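# Slide the door fully open without slamming it

## Task

Push or pull the sliding door until it is completely open, and make sure it stays open on its own once the robot lets go. All other objects must remain where they were at the start. The door must not be slammed in either direction. The robot must not tip over or finish leaning.

## Robot and tools

ROBOT. A LinearBot: an omnidirectional wheeled base with a column about 1.75 m tall. A carriage slides up and down the column over 1.0 m (lift_m) and carries two identical six-joint arms, left and right, each with a two-finger gripper. The arm bases sit about 0.57 m + lift_m above the floor, and parts of the carriage hang about 0.15 m below them. A hand reaches 0.78 m from its shoulder but only about 0.38 m below its arm base. A hand is about 0.16 m long and 0.1 m wide (0.14 m open). Parked joints 1 to 6 are 0, 0.05, 0.05, 1.45, 0, 0; with both arms parked the robot is about 0.95 m wide and 0.7 m long. The wheel motors are strong (7 N m).

CAMERAS. carriage_camera is fixed on the carriage, facing forward and tilted about 20 degrees down. left_wrist_camera and right_wrist_camera look out past the fingertips. Calibration is given per camera in OpenCV terms (K, distortion D, T_world_to_cam mapping the base frame into the camera frame); images are 504x504 and small calibration errors exist, larger for wrist cameras at long reach.

FRAMES. Base frame: origin on the floor below the base centre, x forward, y left, z up, metres. left_hand and right_hand are reported in it, each being the point between that hand's finger pads; quat_wxyz rotates base axes into hand axes (hand z along the fingers, fingers open along hand y; pointing straight up with joints 1, 5, 6 at 0 gives 1,0,0,0). Odometry frame is the base frame at the start; base_odometry counts wheel turns only (slip looks like travel); heading is positive left, -3.142 to 3.142.

execute_actions. Argument actions: a list holding exactly one action or none (empty list just reports state and pictures). An action may contain base, joints, or both; they start together and may finish at different times. base takes one command, an offset relative to where the base last reported itself: translate_m (metres, forward positive, -2 to 2), strafe_m (metres, left positive, -2 to 2) or rotate_rad (radians, counter-clockwise positive, -6.3 to 6.3). joints is a single map of absolute targets keyed by joint name, covering both arms and the lift: lift_m 0 to 1 m; for each arm (prefix left_ or right_): joint1_rad -2.617 to 3.054 (yaw about vertical, 0 forward, positive left), joint2_rad 0 to 3.141 (shoulder: 0 upper arm back and level, 1.57 upright, 3.14 forward and level), joint3_rad 0 to 3.141 (elbow: 0 folded, 3.14 straight), joint4_rad -1.57 to 1.57 (wrist pitch, positive lifts fingertips), joint5_rad -1.57 to 1.57 (wrist yaw, positive turns fingertips to the RIGHT), joint6_rad -2.094 to 2.094 (roll about the finger direction, positive clockwise viewed from forearm), gripper_m 0 to 0.093 (pad gap in metres). Any action lasts at most 15 s. Unknown keys or out-of-range numbers reject the whole call with no motion. Joints or base left out may keep pushing toward an earlier target without it showing in the status. cameras: list of camera names or "all"; omitted/null means all, [] means none. The pictures line lists image order.

wait: seconds 0 to 10; no new command, returns state and images. zoom_image: camera plus region [x0, y0, x1, y1] in pixels (origin top-left, at most 504 by 504) of that camera's latest full image. finished_scene: scene number; ends the scene irreversibly and reports success, so the door must already be open and staying open.

RESULT LINES. base_status and joint_status describe how each commanded motion of the last accepted action ended: done (for the base, wheels turned the full amount even if slipping; a 1-2 mm move may stop short yet say done), off_target (resting away from target, may still be pushing), contact_stop or time_out (target dropped, holds where it stopped). "joint command not followed" with a cause means a safety check refused that arm's targets (gripper still obeyed); such targets may be retried every action until valid. on_its_own lists uncommanded things; "held at" is a held target, not the position. motor_effort gives percent of maximum (bracket = peak), with sizeable fixed and random error; lift effort rises with load and falls if a hand rests on something; drive_wheels larger at rest than after free driving means the base is still pressing. Joint torques are noisy and offset. A stop report cancels the rest of that reply's motion calls. ARM HIT means an arm struck the robot hard. MOTOR HOT appears from 75 °C; at 90 °C the arm pauses 10 s, at 100 °C that arm goes limp; affected keys show limit_stop_at_motor_heat and must be resent. Outstretched arms heat quickly even empty.

CAUTIONS. Move the door gently and steadily so it is not slammed; release it and check it stays open. Contact stops come late or not at all; arms and grippers never stop on contact and snap to target once free. After a blocked drive, back off about 0.2 m (or turn back), repeat if still pressed. Avoid driving backward under table edges. Never let the arms strike or press each other hard; to free a refused arm, move that arm clear first, the other later. The robot tips most easily with the carriage high, arms extended, loads held or while pulling; no reading shows a lean, only pictures. Hand position readings drift at long reach. The robot keeps holding the last command while you think, and shorter robot motion is better.

Each tool is called after ">>>" as name(argument=value, ...), one argument or row to a line, values as JSON.

## Session

I'll start by looking at the scene.

>>> execute_actions(
  actions=[],
)

Scene clock: 0.00 s.
Joint torques (N m, as the arm reports them, + toward a larger angle): no reading
base_odometry: x=+0.000 y=+0.000 heading=+0.000 (m, m, rad; odometry frame)
base_status: not commanded
joint_positions: lift_m=+0.302 left_joint1_rad=-0.009 left_joint2_rad=+0.046 left_joint3_rad=+0.042 left_joint4_rad=+1.486 left_joint5_rad=-0.014 left_joint6_rad=+0.012 left_gripper_m=+0.095 right_joint1_rad=+0.028 right_joint2_rad=+0.060 right_joint3_rad=+0.055 right_joint4_rad=+1.499 right_joint5_rad=+0.020 right_joint6_rad=+0.046 right_gripper_m=+0.094
joint_status: not commanded
motor_effort: lift_m=+30 drive_wheels=+3 (%)
left_hand: x=+0.2797 y=+0.3271 z=+1.2997 quat_wxyz=(+0.999, -0.006, +0.045, +0.002) (m; base frame)
right_hand: x=+0.2770 y=-0.3277 z=+1.3034 quat_wxyz=(+0.999, +0.010, +0.039, +0.037) (m; base frame)
pictures: carriage_camera, left_wrist_camera, right_wrist_camera
Images, in order (width x height): carriage_camera 504x504, left_wrist_camera 504x504, right_wrist_camera 504x504.

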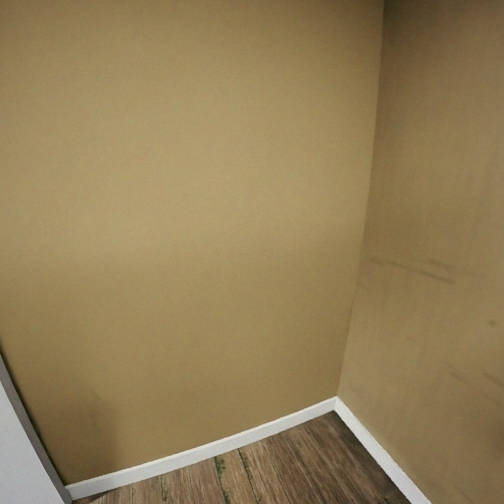

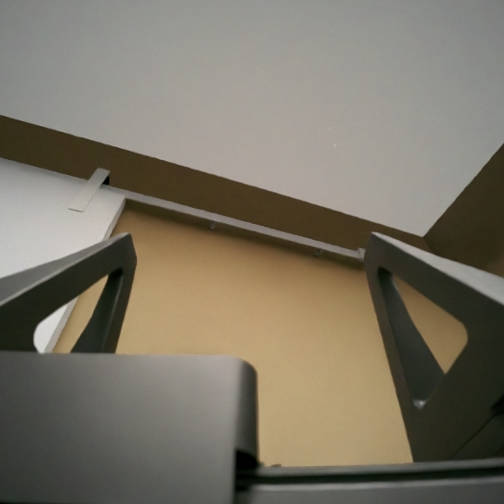

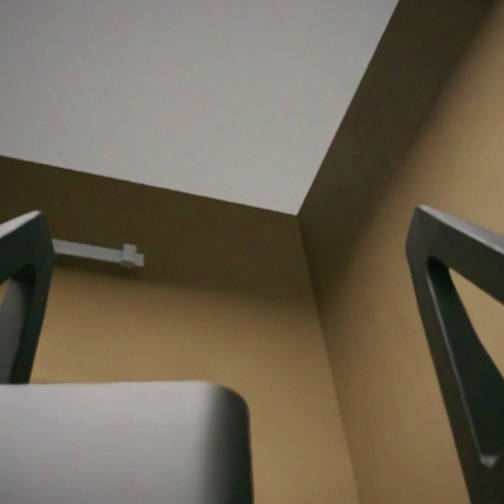

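>>> execute_actions(
  actions=[
    {"base": {"rotate_rad": 0.8}},
  ],
  cameras=["carriage_camera"],
)

Scene clock: 6.93 s.
Joint torques (N m, as the arm reports them, + toward a larger angle): left_arm=[-0.37  4.32  6.71 -0.24 -0.09 -0.02] | right_arm=[-0.1   5.25  5.76 -0.29  0.05  0.  ]
base_odometry: x=+0.000 y=+0.000 heading=+0.799 (m, m, rad; odometry frame)
base_status: done
joint_positions: lift_m=+0.302 left_joint1_rad=-0.009 left_joint2_rad=+0.046 left_joint3_rad=+0.042 left_joint4_rad=+1.486 left_joint5_rad=-0.014 left_joint6_rad=+0.012 left_gripper_m=+0.095 right_joint1_rad=+0.028 right_joint2_rad=+0.060 right_joint3_rad=+0.055 right_joint4_rad=+1.499 right_joint5_rad=+0.020 right_joint6_rad=+0.046 right_gripper_m=+0.094
joint_status: not commanded
motor_effort: lift_m=+30(30) drive_wheels=+10(27) (%)
left_hand: x=+0.2797 y=+0.3271 z=+1.2997 quat_wxyz=(+0.999, -0.006, +0.045, +0.002) (m; base frame)
right_hand: x=+0.2770 y=-0.3277 z=+1.3034 quat_wxyz=(+0.999, +0.010, +0.039, +0.037) (m; base frame)
pictures: carriage_camera
Images, in order (width x height): carriage_camera 504x504.

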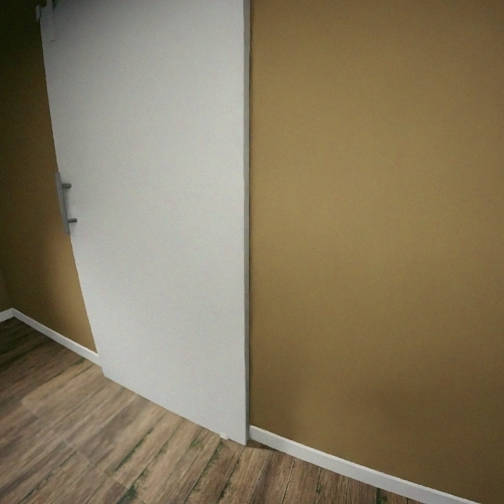

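>>> execute_actions(
  actions=[
    {"base": {"rotate_rad": -0.49}},
  ],
  cameras=["carriage_camera"],
)

>>> execute_actions(
  actions=[
    {"base": {"strafe_m": 1.1}},
  ],
  cameras=["carriage_camera"],
)

Scene clock: 87.03 s.
Joint torques (N m, as the arm reports them, + toward a larger angle): left_arm=[-0.39  4.36  6.65 -0.24 -0.11 -0.04] | right_arm=[-0.1   5.21  5.81 -0.3   0.05 -0.01]
base_odometry: x=+0.000 y=+0.000 heading=+0.311 (m, m, rad; odometry frame)
base_status: done
joint_positions: lift_m=+0.302 left_joint1_rad=-0.009 left_joint2_rad=+0.046 left_joint3_rad=+0.042 left_joint4_rad=+1.485 left_joint5_rad=-0.014 left_joint6_rad=+0.012 left_gripper_m=+0.095 right_joint1_rad=+0.028 right_joint2_rad=+0.060 right_joint3_rad=+0.055 right_joint4_rad=+1.498 right_joint5_rad=+0.020 right_joint6_rad=+0.046 right_gripper_m=+0.094
joint_status: not commanded
motor_effort: lift_m=+30(30) drive_wheels=-16(18) (%)
left_hand: x=+0.2798 y=+0.3271 z=+1.2997 quat_wxyz=(+0.999, -0.006, +0.045, +0.002) (m; base frame)
right_hand: x=+0.2772 y=-0.3277 z=+1.3034 quat_wxyz=(+0.999, +0.010, +0.039, +0.037) (m; base frame)
pictures: carriage_camera
Images, in order (width x height): carriage_camera 504x504.

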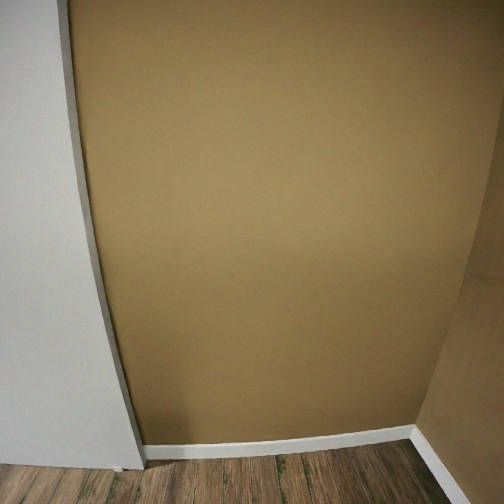

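Scene clock: 91.53 s.
Joint torques (N m, as the arm reports them, + toward a larger angle): left_arm=[-0.37  4.3   6.64 -0.24 -0.08 -0.03] | right_arm=[-0.11  5.22  5.79 -0.3   0.06  0.  ]
base_odometry: x=-0.336 y=+1.047 heading=+0.311 (m, m, rad; odometry frame)
base_status: done
joint_positions: lift_m=+0.302 left_joint1_rad=-0.009 left_joint2_rad=+0.046 left_joint3_rad=+0.042 left_joint4_rad=+1.486 left_joint5_rad=-0.014 left_joint6_rad=+0.012 left_gripper_m=+0.095 right_joint1_rad=+0.028 right_joint2_rad=+0.060 right_joint3_rad=+0.055 right_joint4_rad=+1.498 right_joint5_rad=+0.020 right_joint6_rad=+0.046 right_gripper_m=+0.094
joint_status: not commanded
motor_effort: lift_m=+30(30) drive_wheels=-2(18) (%)
left_hand: x=+0.2796 y=+0.3271 z=+1.2997 quat_wxyz=(+0.999, -0.006, +0.045, +0.002) (m; base frame)
right_hand: x=+0.2773 y=-0.3277 z=+1.3034 quat_wxyz=(+0.999, +0.010, +0.039, +0.037) (m; base frame)
pictures: carriage_camera
Images, in order (width x height): carriage_camera 504x504.

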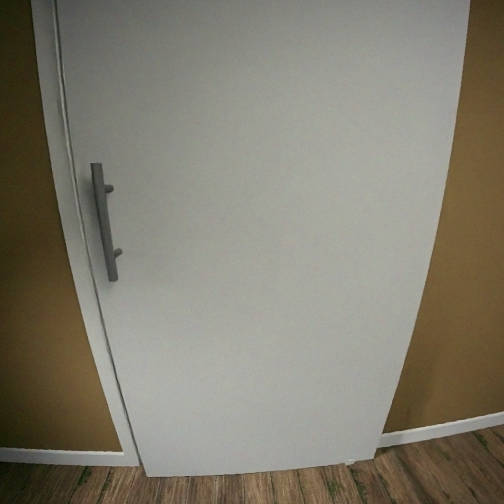

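>>> execute_actions(
  actions=[
    {"joints": {"left_joint2_rad": 1.57, "left_joint3_rad": 1.57, "left_joint4_rad": 0.0}},
  ],
  cameras=["carriage_camera", "left_wrist_camera"],
)

Scene clock: 115.27 s.
Joint torques (N m, as the arm reports them, + toward a larger angle): left_arm=[-0.4  -7.8  11.58  2.22 -0.06 -0.04] | right_arm=[-0.09  5.2   5.81 -0.28  0.03  0.  ]
base_odometry: x=-0.336 y=+1.047 heading=+0.311 (m, m, rad; odometry frame)
base_status: not commanded
joint_positions: lift_m=+0.302 left_joint1_rad=-0.009 left_joint2_rad=+1.569 left_joint3_rad=+1.540 left_joint4_rad=-0.008 left_joint5_rad=-0.014 left_joint6_rad=+0.012 left_gripper_m=+0.095 right_joint1_rad=+0.028 right_joint2_rad=+0.060 right_joint3_rad=+0.055 right_joint4_rad=+1.498 right_joint5_rad=+0.020 right_joint6_rad=+0.046 right_gripper_m=+0.094
joint_status: all done
motor_effort: lift_m=+30(30) drive_wheels=-2(2) (%)
left_hand: x=+0.7677 y=+0.3225 z=+1.2919 quat_wxyz=(+0.694, +0.003, +0.720, +0.006) (m; base frame)
right_hand: x=+0.2773 y=-0.3277 z=+1.3034 quat_wxyz=(+0.999, +0.010, +0.039, +0.037) (m; base frame)
pictures: carriage_camera, left_wrist_camera
camera_calibration (this result's frames):
left_wrist_camera: T_world_to_cam=[[-0.0110312, -0.999824, -0.0151953, 0.35273], [-0.644152, 0.0187284, -0.764668, 1.48294], [0.764818, 0.00135284, -0.644245, 0.361997], [0, 0, 0, 1]] pos_world=[0.682271, 0.324405, 1.37253]
Images, in order (width x height): carriage_camera 504x504, left_wrist_camera 504x504.

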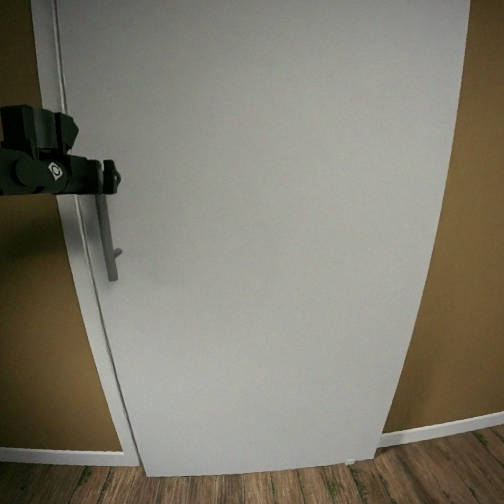

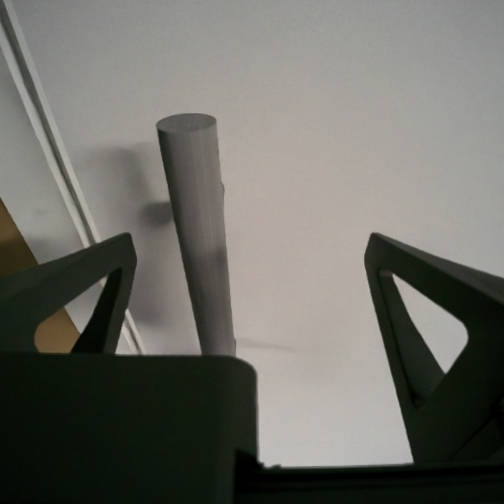

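>>> execute_actions(
  actions=[
    {"base": {"strafe_m": 0.025}, "joints": {"lift_m": 0.17}},
  ],
  cameras=["left_wrist_camera"],
)

Scene clock: 122.17 s.
Joint torques (N m, as the arm reports them, + toward a larger angle): left_arm=[-0.41 -7.7  10.36  2.27 -0.09 -0.03] | right_arm=[-0.13  5.22  5.75 -0.29  0.06  0.  ]
base_odometry: x=-0.344 y=+1.071 heading=+0.311 (m, m, rad; odometry frame)
base_status: done
joint_positions: lift_m=+0.170 left_joint1_rad=-0.009 left_joint2_rad=+1.569 left_joint3_rad=+1.553 left_joint4_rad=-0.012 left_joint5_rad=-0.014 left_joint6_rad=+0.012 left_gripper_m=+0.095 right_joint1_rad=+0.028 right_joint2_rad=+0.060 right_joint3_rad=+0.055 right_joint4_rad=+1.498 right_joint5_rad=+0.020 right_joint6_rad=+0.046 right_gripper_m=+0.094
joint_status: all done
motor_effort: lift_m=+26(27) drive_wheels=-2(10) (%)
left_hand: x=+0.7671 y=+0.3225 z=+1.1650 quat_wxyz=(+0.697, +0.003, +0.717, +0.006) (m; base frame)
right_hand: x=+0.2773 y=-0.3277 z=+1.1712 quat_wxyz=(+0.999, +0.010, +0.039, +0.037) (m; base frame)
pictures: left_wrist_camera
camera_calibration (this result's frames):
left_wrist_camera: T_world_to_cam=[[-0.0108978, -0.999825, -0.0152086, 0.350713], [-0.637419, 0.0186648, -0.770292, 1.38686], [0.770441, 0.00129974, -0.63751, 0.268524], [0, 0, 0, 1]] pos_world=[0.680948, 0.324418, 1.2448]
Images, in order (width x height): left_wrist_camera 504x504.

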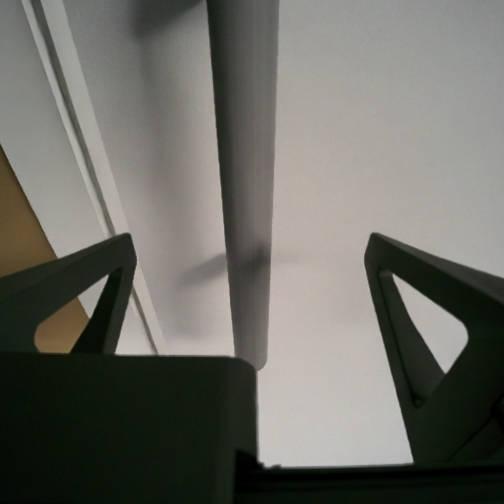

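>>> execute_actions(
  actions=[
    {"base": {"translate_m": 0.07}},
  ],
  cameras=["left_wrist_camera", "carriage_camera"],
)

Scene clock: 128.93 s.
Joint torques (N m, as the arm reports them, + toward a larger angle): left_arm=[-0.35 -7.61 10.23  2.26 -0.09 -0.03] | right_arm=[-0.13  5.22  5.77 -0.3   0.05  0.  ]
base_odometry: x=-0.277 y=+1.093 heading=+0.312 (m, m, rad; odometry frame)
base_status: done
joint_positions: lift_m=+0.170 left_joint1_rad=-0.009 left_joint2_rad=+1.569 left_joint3_rad=+1.553 left_joint4_rad=-0.009 left_joint5_rad=-0.014 left_joint6_rad=+0.012 left_gripper_m=+0.095 right_joint1_rad=+0.028 right_joint2_rad=+0.060 right_joint3_rad=+0.055 right_joint4_rad=+1.498 right_joint5_rad=+0.020 right_joint6_rad=+0.046 right_gripper_m=+0.094
joint_status: not commanded
motor_effort: lift_m=+26(26) drive_wheels=-9(14) (%)
left_hand: x=+0.7671 y=+0.3225 z=+1.1656 quat_wxyz=(+0.698, +0.003, +0.716, +0.006) (m; base frame)
right_hand: x=+0.2773 y=-0.3277 z=+1.1712 quat_wxyz=(+0.999, +0.010, +0.039, +0.037) (m; base frame)
pictures: carriage_camera, left_wrist_camera
camera_calibration (this result's frames):
carriage_camera: T_world_to_cam=[[-0.0480079, -0.998829, 0.00591163, 0.00185377], [-0.310664, 0.00930637, -0.950474, 1.15656], [0.949307, -0.0474668, -0.310747, 0.174405], [0, 0, 0, 1]] pos_world=[0.193827, -0.000633349, 1.15347]
left_wrist_camera: T_world_to_cam=[[-0.0108572, -0.999825, -0.0152125, 0.350697], [-0.63536, 0.0186454, -0.771991, 1.38778], [0.77214, 0.00128369, -0.635451, 0.26523], [0, 0, 0, 1]] pos_world=[0.680753, 0.324419, 1.24523]
Images, in order (width x height): carriage_camera 504x504, left_wrist_camera 504x504.

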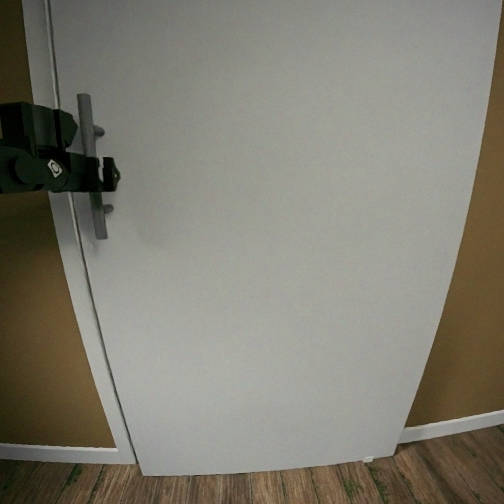

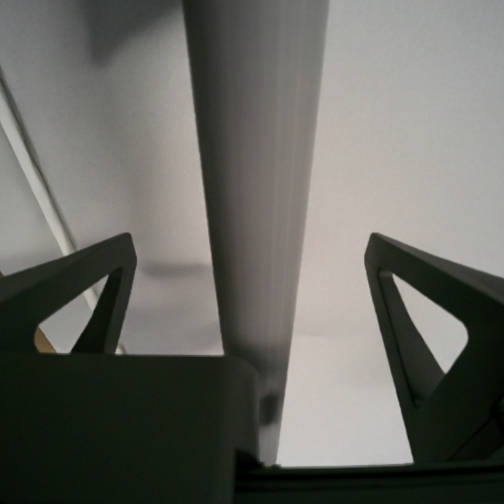

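The handle is now between the fingers. Closing the gripper.

>>> execute_actions(
  actions=[
    {"joints": {"left_gripper_m": 0.0}},
  ],
  cameras=["left_wrist_camera"],
)

Scene clock: 137.07 s.
Joint torques (N m, as the arm reports them, + toward a larger angle): left_arm=[-0.21 -7.67 10.33  2.24 -0.14  0.06] | right_arm=[-0.1   5.24  5.74 -0.29  0.05  0.  ]
base_odometry: x=-0.277 y=+1.093 heading=+0.312 (m, m, rad; odometry frame)
base_status: not commanded
joint_positions: lift_m=+0.170 left_joint1_rad=-0.011 left_joint2_rad=+1.569 left_joint3_rad=+1.553 left_joint4_rad=-0.009 left_joint5_rad=-0.008 left_joint6_rad=+0.002 left_gripper_m=+0.023 right_joint1_rad=+0.028 right_joint2_rad=+0.060 right_joint3_rad=+0.055 right_joint4_rad=+1.498 right_joint5_rad=+0.020 right_joint6_rad=+0.046 right_gripper_m=+0.094
joint_status: left_gripper_m off_target (ended at +0.023, target +0.000)
motor_effort: lift_m=+26(26) drive_wheels=-9(9) (%)
left_hand: x=+0.7671 y=+0.3207 z=+1.1657 quat_wxyz=(+0.698, +0.002, +0.716, +0.000) (m; base frame)
right_hand: x=+0.2773 y=-0.3277 z=+1.1712 quat_wxyz=(+0.999, +0.010, +0.039, +0.037) (m; base frame)
pictures: left_wrist_camera
camera_calibration (this result's frames):
left_wrist_camera: T_world_to_cam=[[-0.0182256, -0.999823, -0.00476857, 0.342347], [-0.634936, 0.0152581, -0.772414, 1.38914], [0.77235, -0.01105, -0.635101, 0.26868], [0, 0, 0, 1]] pos_world=[0.680739, 0.324059, 1.24526]
Images, in order (width x height): left_wrist_camera 504x504.

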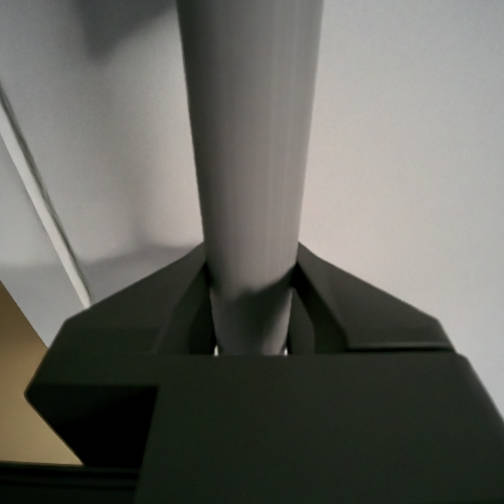

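>>> execute_actions(
  actions=[
    {"base": {"strafe_m": -0.7}},
  ],
  cameras=["carriage_camera"],
)

Scene clock: 144.20 s.
Joint torques (N m, as the arm reports them, + toward a larger angle): left_arm=[-2.17 -9.17 10.41  1.97  0.69  0.16] | right_arm=[-0.12  5.17  5.78 -0.3   0.03  0.  ]
base_odometry: x=-0.253 y=+1.022 heading=+0.313 (m, m, rad; odometry frame)
base_status: strafe_m contact_stop (by the wheels' count: -0.074 of -0.700)
joint_positions: lift_m=+0.170 left_joint1_rad=+0.009 left_joint2_rad=+1.584 left_joint3_rad=+1.553 left_joint4_rad=+0.021 left_joint5_rad=-0.104 left_joint6_rad=-0.003 left_gripper_m=+0.023 right_joint1_rad=+0.028 right_joint2_rad=+0.061 right_joint3_rad=+0.055 right_joint4_rad=+1.500 right_joint5_rad=+0.022 right_joint6_rad=+0.046 right_gripper_m=+0.094
joint_status: not commanded
motor_effort: lift_m=+26(27) drive_wheels=+3(17) (%)
left_hand: x=+0.7711 y=+0.3476 z=+1.1652 quat_wxyz=(+0.702, -0.041, +0.710, +0.039) (m; base frame)
right_hand: x=+0.2772 y=-0.3281 z=+1.1712 quat_wxyz=(+0.999, +0.011, +0.039, +0.037) (m; base frame)
pictures: carriage_camera
camera_calibration (this result's frames):
carriage_camera: T_world_to_cam=[[-0.0480079, -0.998829, 0.00591163, 0.00185391], [-0.310664, 0.00930637, -0.950474, 1.15654], [0.949307, -0.0474668, -0.310747, 0.174398], [0, 0, 0, 1]] pos_world=[0.193827, -0.000633349, 1.15344]
Images, in order (width x height): carriage_camera 504x504.

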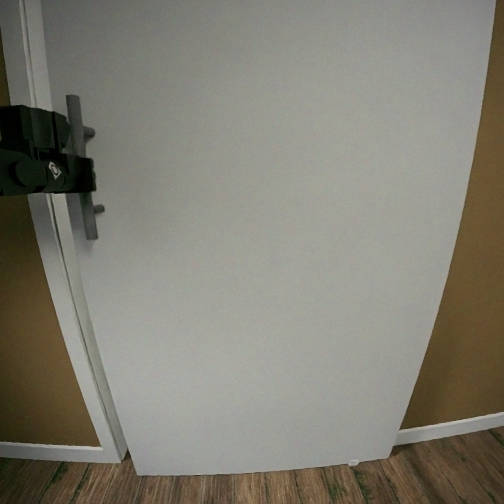

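>>> execute_actions(
  actions=[
    {"base": {"strafe_m": -0.5}, "joints": {"left_joint5_rad": 0.0, "left_joint1_rad": 0.0}},
  ],
  cameras=["carriage_camera"],
)

Scene clock: 155.87 s.
Joint torques (N m, as the arm reports them, + toward a larger angle): left_arm=[  1.64 -10.16   9.43   1.92  -0.93   0.12] | right_arm=[-0.1   5.18  5.79 -0.31  0.03  0.  ]
base_odometry: x=-0.099 y=+0.547 heading=+0.313 (m, m, rad; odometry frame)
base_status: done
joint_positions: lift_m=+0.170 left_joint1_rad=-0.021 left_joint2_rad=+1.594 left_joint3_rad=+1.563 left_joint4_rad=+0.022 left_joint5_rad=+0.096 left_joint6_rad=-0.001 left_gripper_m=+0.023 right_joint1_rad=+0.028 right_joint2_rad=+0.061 right_joint3_rad=+0.055 right_joint4_rad=+1.499 right_joint5_rad=+0.022 right_joint6_rad=+0.046 right_gripper_m=+0.094
joint_status: left_joint1_rad off_target (ended at -0.020, target +0.000); left_joint5_rad off_target (ended at +0.096, target +0.000)
motor_effort: lift_m=+26(26) drive_wheels=-3(21) (%)
left_hand: x=+0.7736 y=+0.2978 z=+1.1655 quat_wxyz=(+0.703, +0.041, +0.709, -0.042) (m; base frame)
right_hand: x=+0.2773 y=-0.3281 z=+1.1711 quat_wxyz=(+0.999, +0.011, +0.039, +0.037) (m; base frame)
pictures: carriage_camera
camera_calibration (this result's frames):
carriage_camera: T_world_to_cam=[[-0.0480079, -0.998829, 0.00591163, 0.00185391], [-0.310664, 0.00930637, -0.950474, 1.15654], [0.949307, -0.0474668, -0.310747, 0.174398], [0, 0, 0, 1]] pos_world=[0.193827, -0.000633349, 1.15344]
Images, in order (width x height): carriage_camera 504x504.

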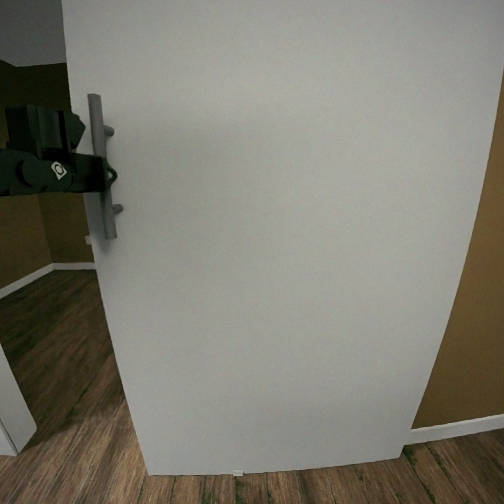

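>>> execute_actions(
  actions=[
    {"base": {"strafe_m": -0.3}, "joints": {"left_joint5_rad": 0.0, "left_joint1_rad": 0.0}},
  ],
  cameras=["carriage_camera", "right_wrist_camera"],
)

Scene clock: 164.03 s.
Joint torques (N m, as the arm reports them, + toward a larger angle): left_arm=[ -1.58 -10.45   9.45   1.89   0.54   0.13] | right_arm=[-0.15  5.12  5.71 -0.32  0.01  0.  ]
base_odometry: x=-0.066 y=+0.445 heading=+0.314 (m, m, rad; odometry frame)
base_status: strafe_m contact_stop (by the wheels' count: -0.107 of -0.300)
joint_positions: lift_m=+0.170 left_joint1_rad=+0.013 left_joint2_rad=+1.597 left_joint3_rad=+1.563 left_joint4_rad=+0.028 left_joint5_rad=-0.074 left_joint6_rad=-0.003 left_gripper_m=+0.023 right_joint1_rad=+0.029 right_joint2_rad=+0.062 right_joint3_rad=+0.055 right_joint4_rad=+1.500 right_joint5_rad=+0.023 right_joint6_rad=+0.046 right_gripper_m=+0.094
joint_status: left_joint5_rad off_target (ended at -0.074, target +0.000); the others done
motor_effort: lift_m=+27(27) drive_wheels=+2(19) (%)
left_hand: x=+0.7751 y=+0.3442 z=+1.1655 quat_wxyz=(+0.704, -0.032, +0.709, +0.030) (m; base frame)
right_hand: x=+0.2771 y=-0.3283 z=+1.1713 quat_wxyz=(+0.998, +0.012, +0.039, +0.037) (m; base frame)
pictures: carriage_camera, right_wrist_camera
camera_calibration (this result's frames):
carriage_camera: T_world_to_cam=[[-0.0480079, -0.998829, 0.00591163, 0.00185394], [-0.310664, 0.00930637, -0.950474, 1.15654], [0.949307, -0.0474668, -0.310747, 0.174396], [0, 0, 0, 1]] pos_world=[0.193827, -0.000633349, 1.15344]
right_wrist_camera: T_world_to_cam=[[0.0703911, -0.995752, -0.0593572, -0.275455], [0.733173, 0.091994, -0.673791, 0.615708], [0.676389, 0.00390971, 0.736534, -0.922781], [0, 0, 0, 1]] pos_world=[0.192128, -0.327319, 1.07817]
Images, in order (width x height): carriage_camera 504x504, right_wrist_camera 504x504.

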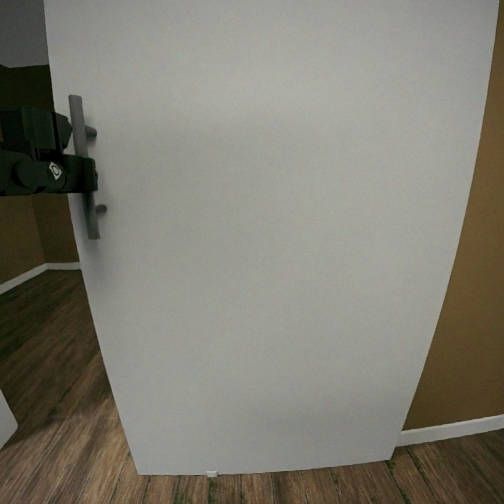

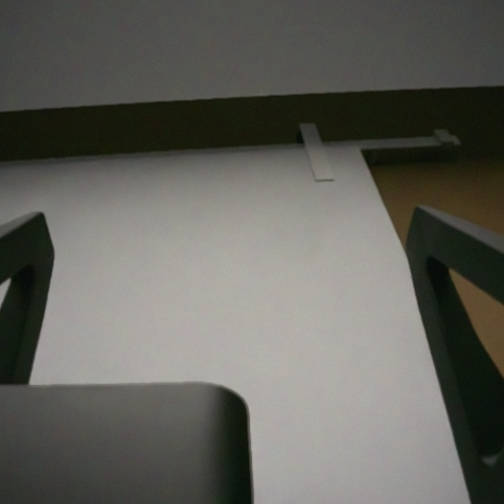

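>>> execute_actions(
  actions=[
    {"base": {"strafe_m": -0.2}, "joints": {"left_joint5_rad": 0.0, "left_joint1_rad": 0.0}},
  ],
  cameras=["right_wrist_camera"],
)

Scene clock: 173.77 s.
Joint torques (N m, as the arm reports them, + toward a larger angle): left_arm=[ -0.93 -10.4    9.43   1.87   0.38   0.15] | right_arm=[-0.15  5.1   5.71 -0.31  0.01  0.  ]
base_odometry: x=-0.042 y=+0.375 heading=+0.314 (m, m, rad; odometry frame)
base_status: strafe_m contact_stop (by the wheels' count: -0.075 of -0.200)
joint_positions: lift_m=+0.170 left_joint1_rad=+0.006 left_joint2_rad=+1.597 left_joint3_rad=+1.563 left_joint4_rad=+0.028 left_joint5_rad=-0.056 left_joint6_rad=-0.003 left_gripper_m=+0.023 right_joint1_rad=+0.029 right_joint2_rad=+0.062 right_joint3_rad=+0.055 right_joint4_rad=+1.499 right_joint5_rad=+0.023 right_joint6_rad=+0.046 right_gripper_m=+0.094
joint_status: left_joint5_rad off_target (ended at -0.056, target +0.000); the others done
motor_effort: lift_m=+27(27) drive_wheels=+0(16) (%)
left_hand: x=+0.7755 y=+0.3375 z=+1.1654 quat_wxyz=(+0.704, -0.023, +0.709, +0.021) (m; base frame)
right_hand: x=+0.2772 y=-0.3283 z=+1.1713 quat_wxyz=(+0.998, +0.012, +0.039, +0.037) (m; base frame)
pictures: right_wrist_camera
camera_calibration (this result's frames):
right_wrist_camera: T_world_to_cam=[[0.0703685, -0.995753, -0.059373, -0.275435], [0.732917, 0.0919866, -0.674071, 0.616027], [0.67667, 0.00391787, 0.736276, -0.922607], [0, 0, 0, 1]] pos_world=[0.192186, -0.327317, 1.07819]
Images, in order (width x height): right_wrist_camera 504x504.

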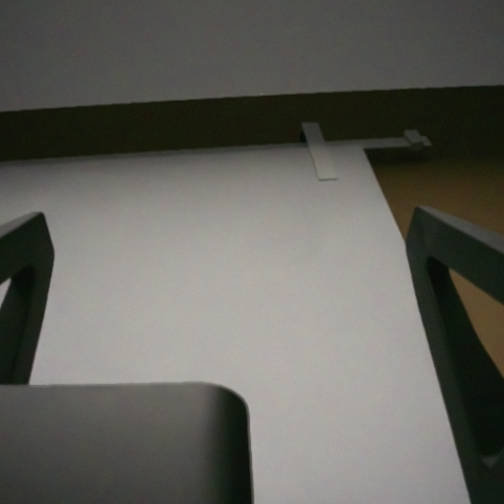

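>>> execute_actions(
  actions=[
    {"base": {"strafe_m": -0.12}, "joints": {"left_joint5_rad": 0.0, "left_joint1_rad": 0.0}},
  ],
  cameras=["right_wrist_camera"],
)

Scene clock: 180.53 s.
Joint torques (N m, as the arm reports them, + toward a larger angle): left_arm=[ -1.11 -10.46   9.43   1.84   0.47   0.14] | right_arm=[-0.19  5.16  5.71 -0.31  0.02  0.  ]
base_odometry: x=-0.019 y=+0.304 heading=+0.315 (m, m, rad; odometry frame)
base_status: strafe_m contact_stop (by the wheels' count: -0.075 of -0.120)
joint_positions: lift_m=+0.170 left_joint1_rad=+0.008 left_joint2_rad=+1.598 left_joint3_rad=+1.563 left_joint4_rad=+0.029 left_joint5_rad=-0.065 left_joint6_rad=-0.003 left_gripper_m=+0.023 right_joint1_rad=+0.029 right_joint2_rad=+0.062 right_joint3_rad=+0.055 right_joint4_rad=+1.499 right_joint5_rad=+0.023 right_joint6_rad=+0.046 right_gripper_m=+0.094
joint_status: left_joint5_rad off_target (ended at -0.065, target +0.000); the others done
motor_effort: lift_m=+27(27) drive_wheels=+0(14) (%)
left_hand: x=+0.7754 y=+0.3402 z=+1.1655 quat_wxyz=(+0.705, -0.027, +0.709, +0.025) (m; base frame)
right_hand: x=+0.2772 y=-0.3283 z=+1.1713 quat_wxyz=(+0.998, +0.012, +0.039, +0.037) (m; base frame)
pictures: right_wrist_camera
camera_calibration (this result's frames):
right_wrist_camera: T_world_to_cam=[[0.0703685, -0.995753, -0.059373, -0.275436], [0.732917, 0.0919866, -0.674071, 0.616025], [0.67667, 0.00391787, 0.736276, -0.922605], [0, 0, 0, 1]] pos_world=[0.192186, -0.327317, 1.07818]
Images, in order (width x height): right_wrist_camera 504x504.

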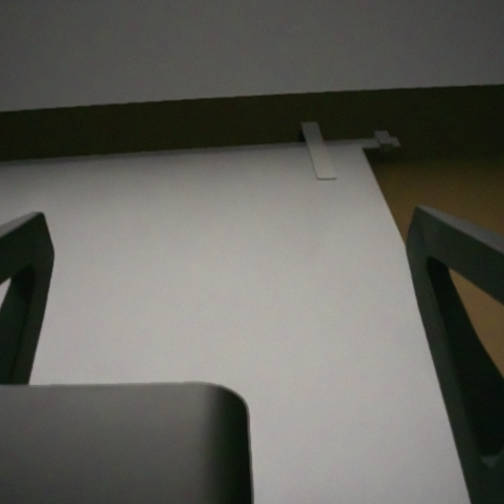

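>>> execute_actions(
  actions=[
    {"base": {"strafe_m": -0.1}, "joints": {"left_joint5_rad": 0.0, "left_joint1_rad": 0.0}},
  ],
  cameras=["right_wrist_camera"],
)

Scene clock: 184.97 s.
Joint torques (N m, as the arm reports them, + toward a larger angle): left_arm=[ -1.37 -10.45   9.47   1.87   0.54   0.14] | right_arm=[-0.18  5.08  5.71 -0.31  0.02  0.  ]
base_odometry: x=+0.004 y=+0.237 heading=+0.316 (m, m, rad; odometry frame)
base_status: strafe_m contact_stop (by the wheels' count: -0.071 of -0.100)
joint_positions: lift_m=+0.170 left_joint1_rad=+0.010 left_joint2_rad=+1.597 left_joint3_rad=+1.563 left_joint4_rad=+0.028 left_joint5_rad=-0.070 left_joint6_rad=-0.004 left_gripper_m=+0.023 right_joint1_rad=+0.029 right_joint2_rad=+0.062 right_joint3_rad=+0.055 right_joint4_rad=+1.499 right_joint5_rad=+0.023 right_joint6_rad=+0.046 right_gripper_m=+0.094
joint_status: left_joint5_rad off_target (ended at -0.070, target +0.000); the others done
motor_effort: lift_m=+27(27) drive_wheels=+0(14) (%)
left_hand: x=+0.7751 y=+0.3421 z=+1.1656 quat_wxyz=(+0.704, -0.029, +0.709, +0.027) (m; base frame)
right_hand: x=+0.2772 y=-0.3283 z=+1.1713 quat_wxyz=(+0.998, +0.012, +0.039, +0.037) (m; base frame)
pictures: right_wrist_camera
camera_calibration (this result's frames):
right_wrist_camera: T_world_to_cam=[[0.0703987, -0.995773, -0.0589937, -0.275829], [0.732921, 0.0917521, -0.674098, 0.615974], [0.676661, 0.00421788, 0.736282, -0.922511], [0, 0, 0, 1]] pos_world=[0.192185, -0.327289, 1.07818]
Images, in order (width x height): right_wrist_camera 504x504.

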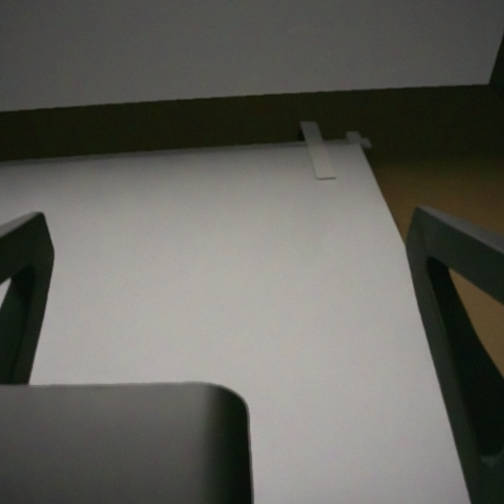

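>>> execute_actions(
  actions=[
    {"base": {"strafe_m": -0.06}, "joints": {"left_joint5_rad": 0.0, "left_joint1_rad": 0.0}},
  ],
  cameras=["right_wrist_camera", "carriage_camera"],
)

Scene clock: 190.30 s.
Joint torques (N m, as the arm reports them, + toward a larger angle): left_arm=[ -2.08 -10.33   9.46   1.86   0.64   0.15] | right_arm=[-0.18  5.12  5.72 -0.31  0.02  0.  ]
base_odometry: x=+0.021 y=+0.186 heading=+0.316 (m, m, rad; odometry frame)
base_status: strafe_m contact_stop (by the wheels' count: -0.054 of -0.060)
joint_positions: lift_m=+0.170 left_joint1_rad=+0.016 left_joint2_rad=+1.596 left_joint3_rad=+1.563 left_joint4_rad=+0.027 left_joint5_rad=-0.085 left_joint6_rad=-0.003 left_gripper_m=+0.023 right_joint1_rad=+0.029 right_joint2_rad=+0.062 right_joint3_rad=+0.055 right_joint4_rad=+1.499 right_joint5_rad=+0.023 right_joint6_rad=+0.046 right_gripper_m=+0.094
joint_status: left_joint5_rad off_target (ended at -0.086, target +0.000); the others done
motor_effort: lift_m=+27(27) drive_wheels=+1(11) (%)
left_hand: x=+0.7746 y=+0.3479 z=+1.1657 quat_wxyz=(+0.704, -0.037, +0.708, +0.035) (m; base frame)
right_hand: x=+0.2773 y=-0.3283 z=+1.1713 quat_wxyz=(+0.998, +0.012, +0.039, +0.037) (m; base frame)
pictures: carriage_camera, right_wrist_camera
camera_calibration (this result's frames):
carriage_camera: T_world_to_cam=[[-0.0480079, -0.998829, 0.00591163, 0.001854], [-0.310664, 0.00930637, -0.950474, 1.15653], [0.949307, -0.0474668, -0.310747, 0.174393], [0, 0, 0, 1]] pos_world=[0.193827, -0.000633349, 1.15343]
right_wrist_camera: T_world_to_cam=[[0.0703458, -0.995753, -0.0593888, -0.275415], [0.732659, 0.0919791, -0.674352, 0.616349], [0.67695, 0.00392603, 0.736018, -0.922436], [0, 0, 0, 1]] pos_world=[0.192244, -0.327315, 1.07821]
Images, in order (width x height): carriage_camera 504x504, right_wrist_camera 504x504.

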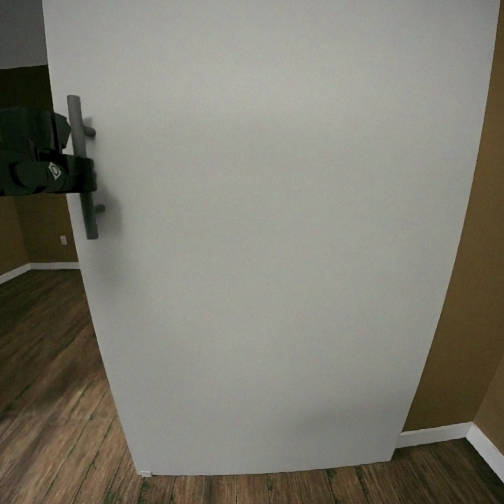

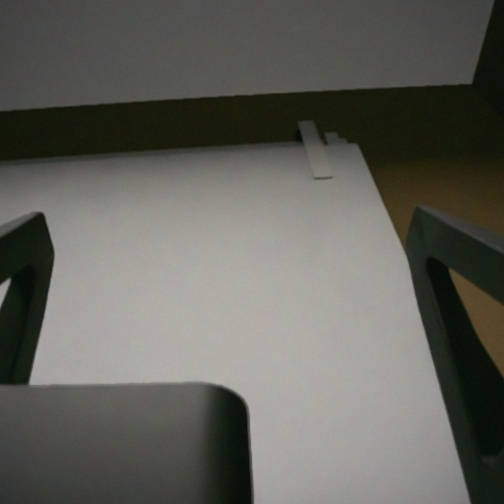

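>>> execute_actions(
  actions=[
    {"base": {"strafe_m": -0.04}, "joints": {"left_joint5_rad": 0.0, "left_joint1_rad": 0.0}},
  ],
  cameras=["right_wrist_camera"],
)

Scene clock: 201.37 s.
Joint torques (N m, as the arm reports them, + toward a larger angle): left_arm=[ -6.34 -10.67   9.44   1.76   0.77   0.12] | right_arm=[-0.19  5.15  5.72 -0.31  0.01  0.  ]
base_odometry: x=+0.033 y=+0.148 heading=+0.316 (m, m, rad; odometry frame)
base_status: done
joint_positions: lift_m=+0.170 left_joint1_rad=+0.061 left_joint2_rad=+1.600 left_joint3_rad=+1.563 left_joint4_rad=+0.039 left_joint5_rad=-0.100 left_joint6_rad=-0.003 left_gripper_m=+0.023 right_joint1_rad=+0.029 right_joint2_rad=+0.062 right_joint3_rad=+0.055 right_joint4_rad=+1.499 right_joint5_rad=+0.023 right_joint6_rad=+0.046 right_gripper_m=+0.094
joint_status: left_joint1_rad off_target (ended at +0.061, target +0.000); left_joint5_rad off_target (ended at -0.100, target +0.000)
motor_effort: lift_m=+27(27) drive_wheels=+4(11) (%)
left_hand: x=+0.7738 y=+0.3738 z=+1.1669 quat_wxyz=(+0.706, -0.058, +0.704, +0.056) (m; base frame)
right_hand: x=+0.2773 y=-0.3283 z=+1.1713 quat_wxyz=(+0.998, +0.012, +0.039, +0.037) (m; base frame)
pictures: right_wrist_camera
camera_calibration (this result's frames):
right_wrist_camera: T_world_to_cam=[[0.0703458, -0.995753, -0.0593888, -0.275415], [0.732659, 0.0919791, -0.674352, 0.616349], [0.67695, 0.00392603, 0.736018, -0.922436], [0, 0, 0, 1]] pos_world=[0.192244, -0.327315, 1.07821]
Images, in order (width x height): right_wrist_camera 504x504.

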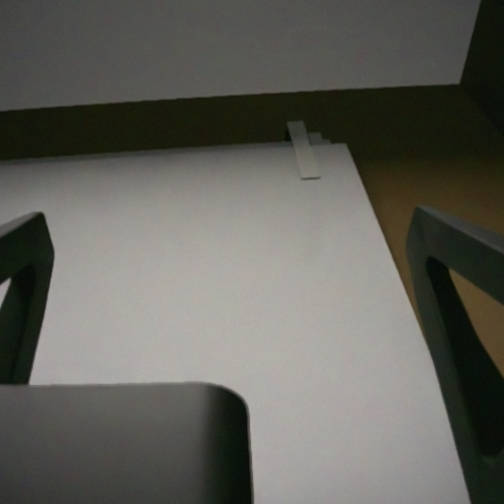

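The door has reached its stop (joint 1 now loaded, hanger against the stop). Releasing the handle and backing away.

>>> execute_actions(
  actions=[
    {"joints": {"left_gripper_m": 0.093}},
  ],
  cameras=[],
)

>>> execute_actions(
  actions=[
    {"base": {"translate_m": -0.15}},
  ],
  cameras=["carriage_camera"],
)

Scene clock: 207.10 s.
Joint torques (N m, as the arm reports them, + toward a larger angle): left_arm=[-1.7  -9.84  9.45  2.    0.26  0.04] | right_arm=[-0.2   5.14  5.72 -0.3   0.02  0.  ]
base_odometry: x=+0.033 y=+0.148 heading=+0.316 (m, m, rad; odometry frame)
base_status: not commanded
joint_positions: lift_m=+0.170 left_joint1_rad=+0.014 left_joint2_rad=+1.591 left_joint3_rad=+1.563 left_joint4_rad=+0.012 left_joint5_rad=-0.039 left_joint6_rad=+0.004 left_gripper_m=+0.093 right_joint1_rad=+0.029 right_joint2_rad=+0.062 right_joint3_rad=+0.055 right_joint4_rad=+1.499 right_joint5_rad=+0.023 right_joint6_rad=+0.046 right_gripper_m=+0.094
joint_status: all done
on_its_own: left_joint1_rad moved -0.047 to your old target +0.000; left_joint5_rad moved +0.060 toward your old target +0.000
motor_effort: lift_m=+27(27) drive_wheels=+2(4) (%)
left_hand: x=+0.7736 y=+0.3389 z=+1.1646 quat_wxyz=(+0.701, -0.018, +0.713, +0.020) (m; base frame)
right_hand: x=+0.2773 y=-0.3283 z=+1.1713 quat_wxyz=(+0.998, +0.012, +0.039, +0.037) (m; base frame)
pictures: none
No camera images: the call's "cameras" was empty. Leave "cameras" out to get every camera's image.

Scene clock: 209.00 s.
Joint torques (N m, as the arm reports them, + toward a larger angle): left_arm=[-1.29 -9.65  9.46  2.18 -0.01  0.05] | right_arm=[-0.2   5.14  5.73 -0.31  0.02  0.  ]
base_odometry: x=-0.109 y=+0.101 heading=+0.316 (m, m, rad; odometry frame)
base_status: done
joint_positions: lift_m=+0.170 left_joint1_rad=+0.010 left_joint2_rad=+1.589 left_joint3_rad=+1.563 left_joint4_rad=-0.004 left_joint5_rad=-0.010 left_joint6_rad=+0.004 left_gripper_m=+0.093 right_joint1_rad=+0.029 right_joint2_rad=+0.062 right_joint3_rad=+0.055 right_joint4_rad=+1.499 right_joint5_rad=+0.023 right_joint6_rad=+0.046 right_gripper_m=+0.094
joint_status: not commanded
on_its_own: left_joint5_rad moved +0.029 to your old target +0.000
motor_effort: lift_m=+27(27) drive_wheels=-4(10) (%)
left_hand: x=+0.7731 y=+0.3321 z=+1.1617 quat_wxyz=(+0.696, -0.006, +0.718, +0.009) (m; base frame)
right_hand: x=+0.2773 y=-0.3283 z=+1.1713 quat_wxyz=(+0.998, +0.012, +0.039, +0.037) (m; base frame)
pictures: carriage_camera
camera_calibration (this result's frames):
carriage_camera: T_world_to_cam=[[-0.0480079, -0.998829, 0.00591163, 0.001854], [-0.310664, 0.00930637, -0.950474, 1.15653], [0.949307, -0.0474668, -0.310747, 0.174393], [0, 0, 0, 1]] pos_world=[0.193827, -0.000633349, 1.15343]
Images, in order (width x height): carriage_camera 504x504.

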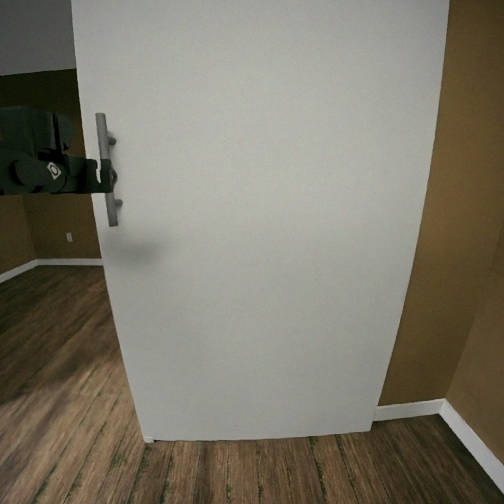

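The door stays fully open with the hand clear. Finishing scene 1.

>>> finished_scene(
  scene=1,
)

The scene is finished: the task was done.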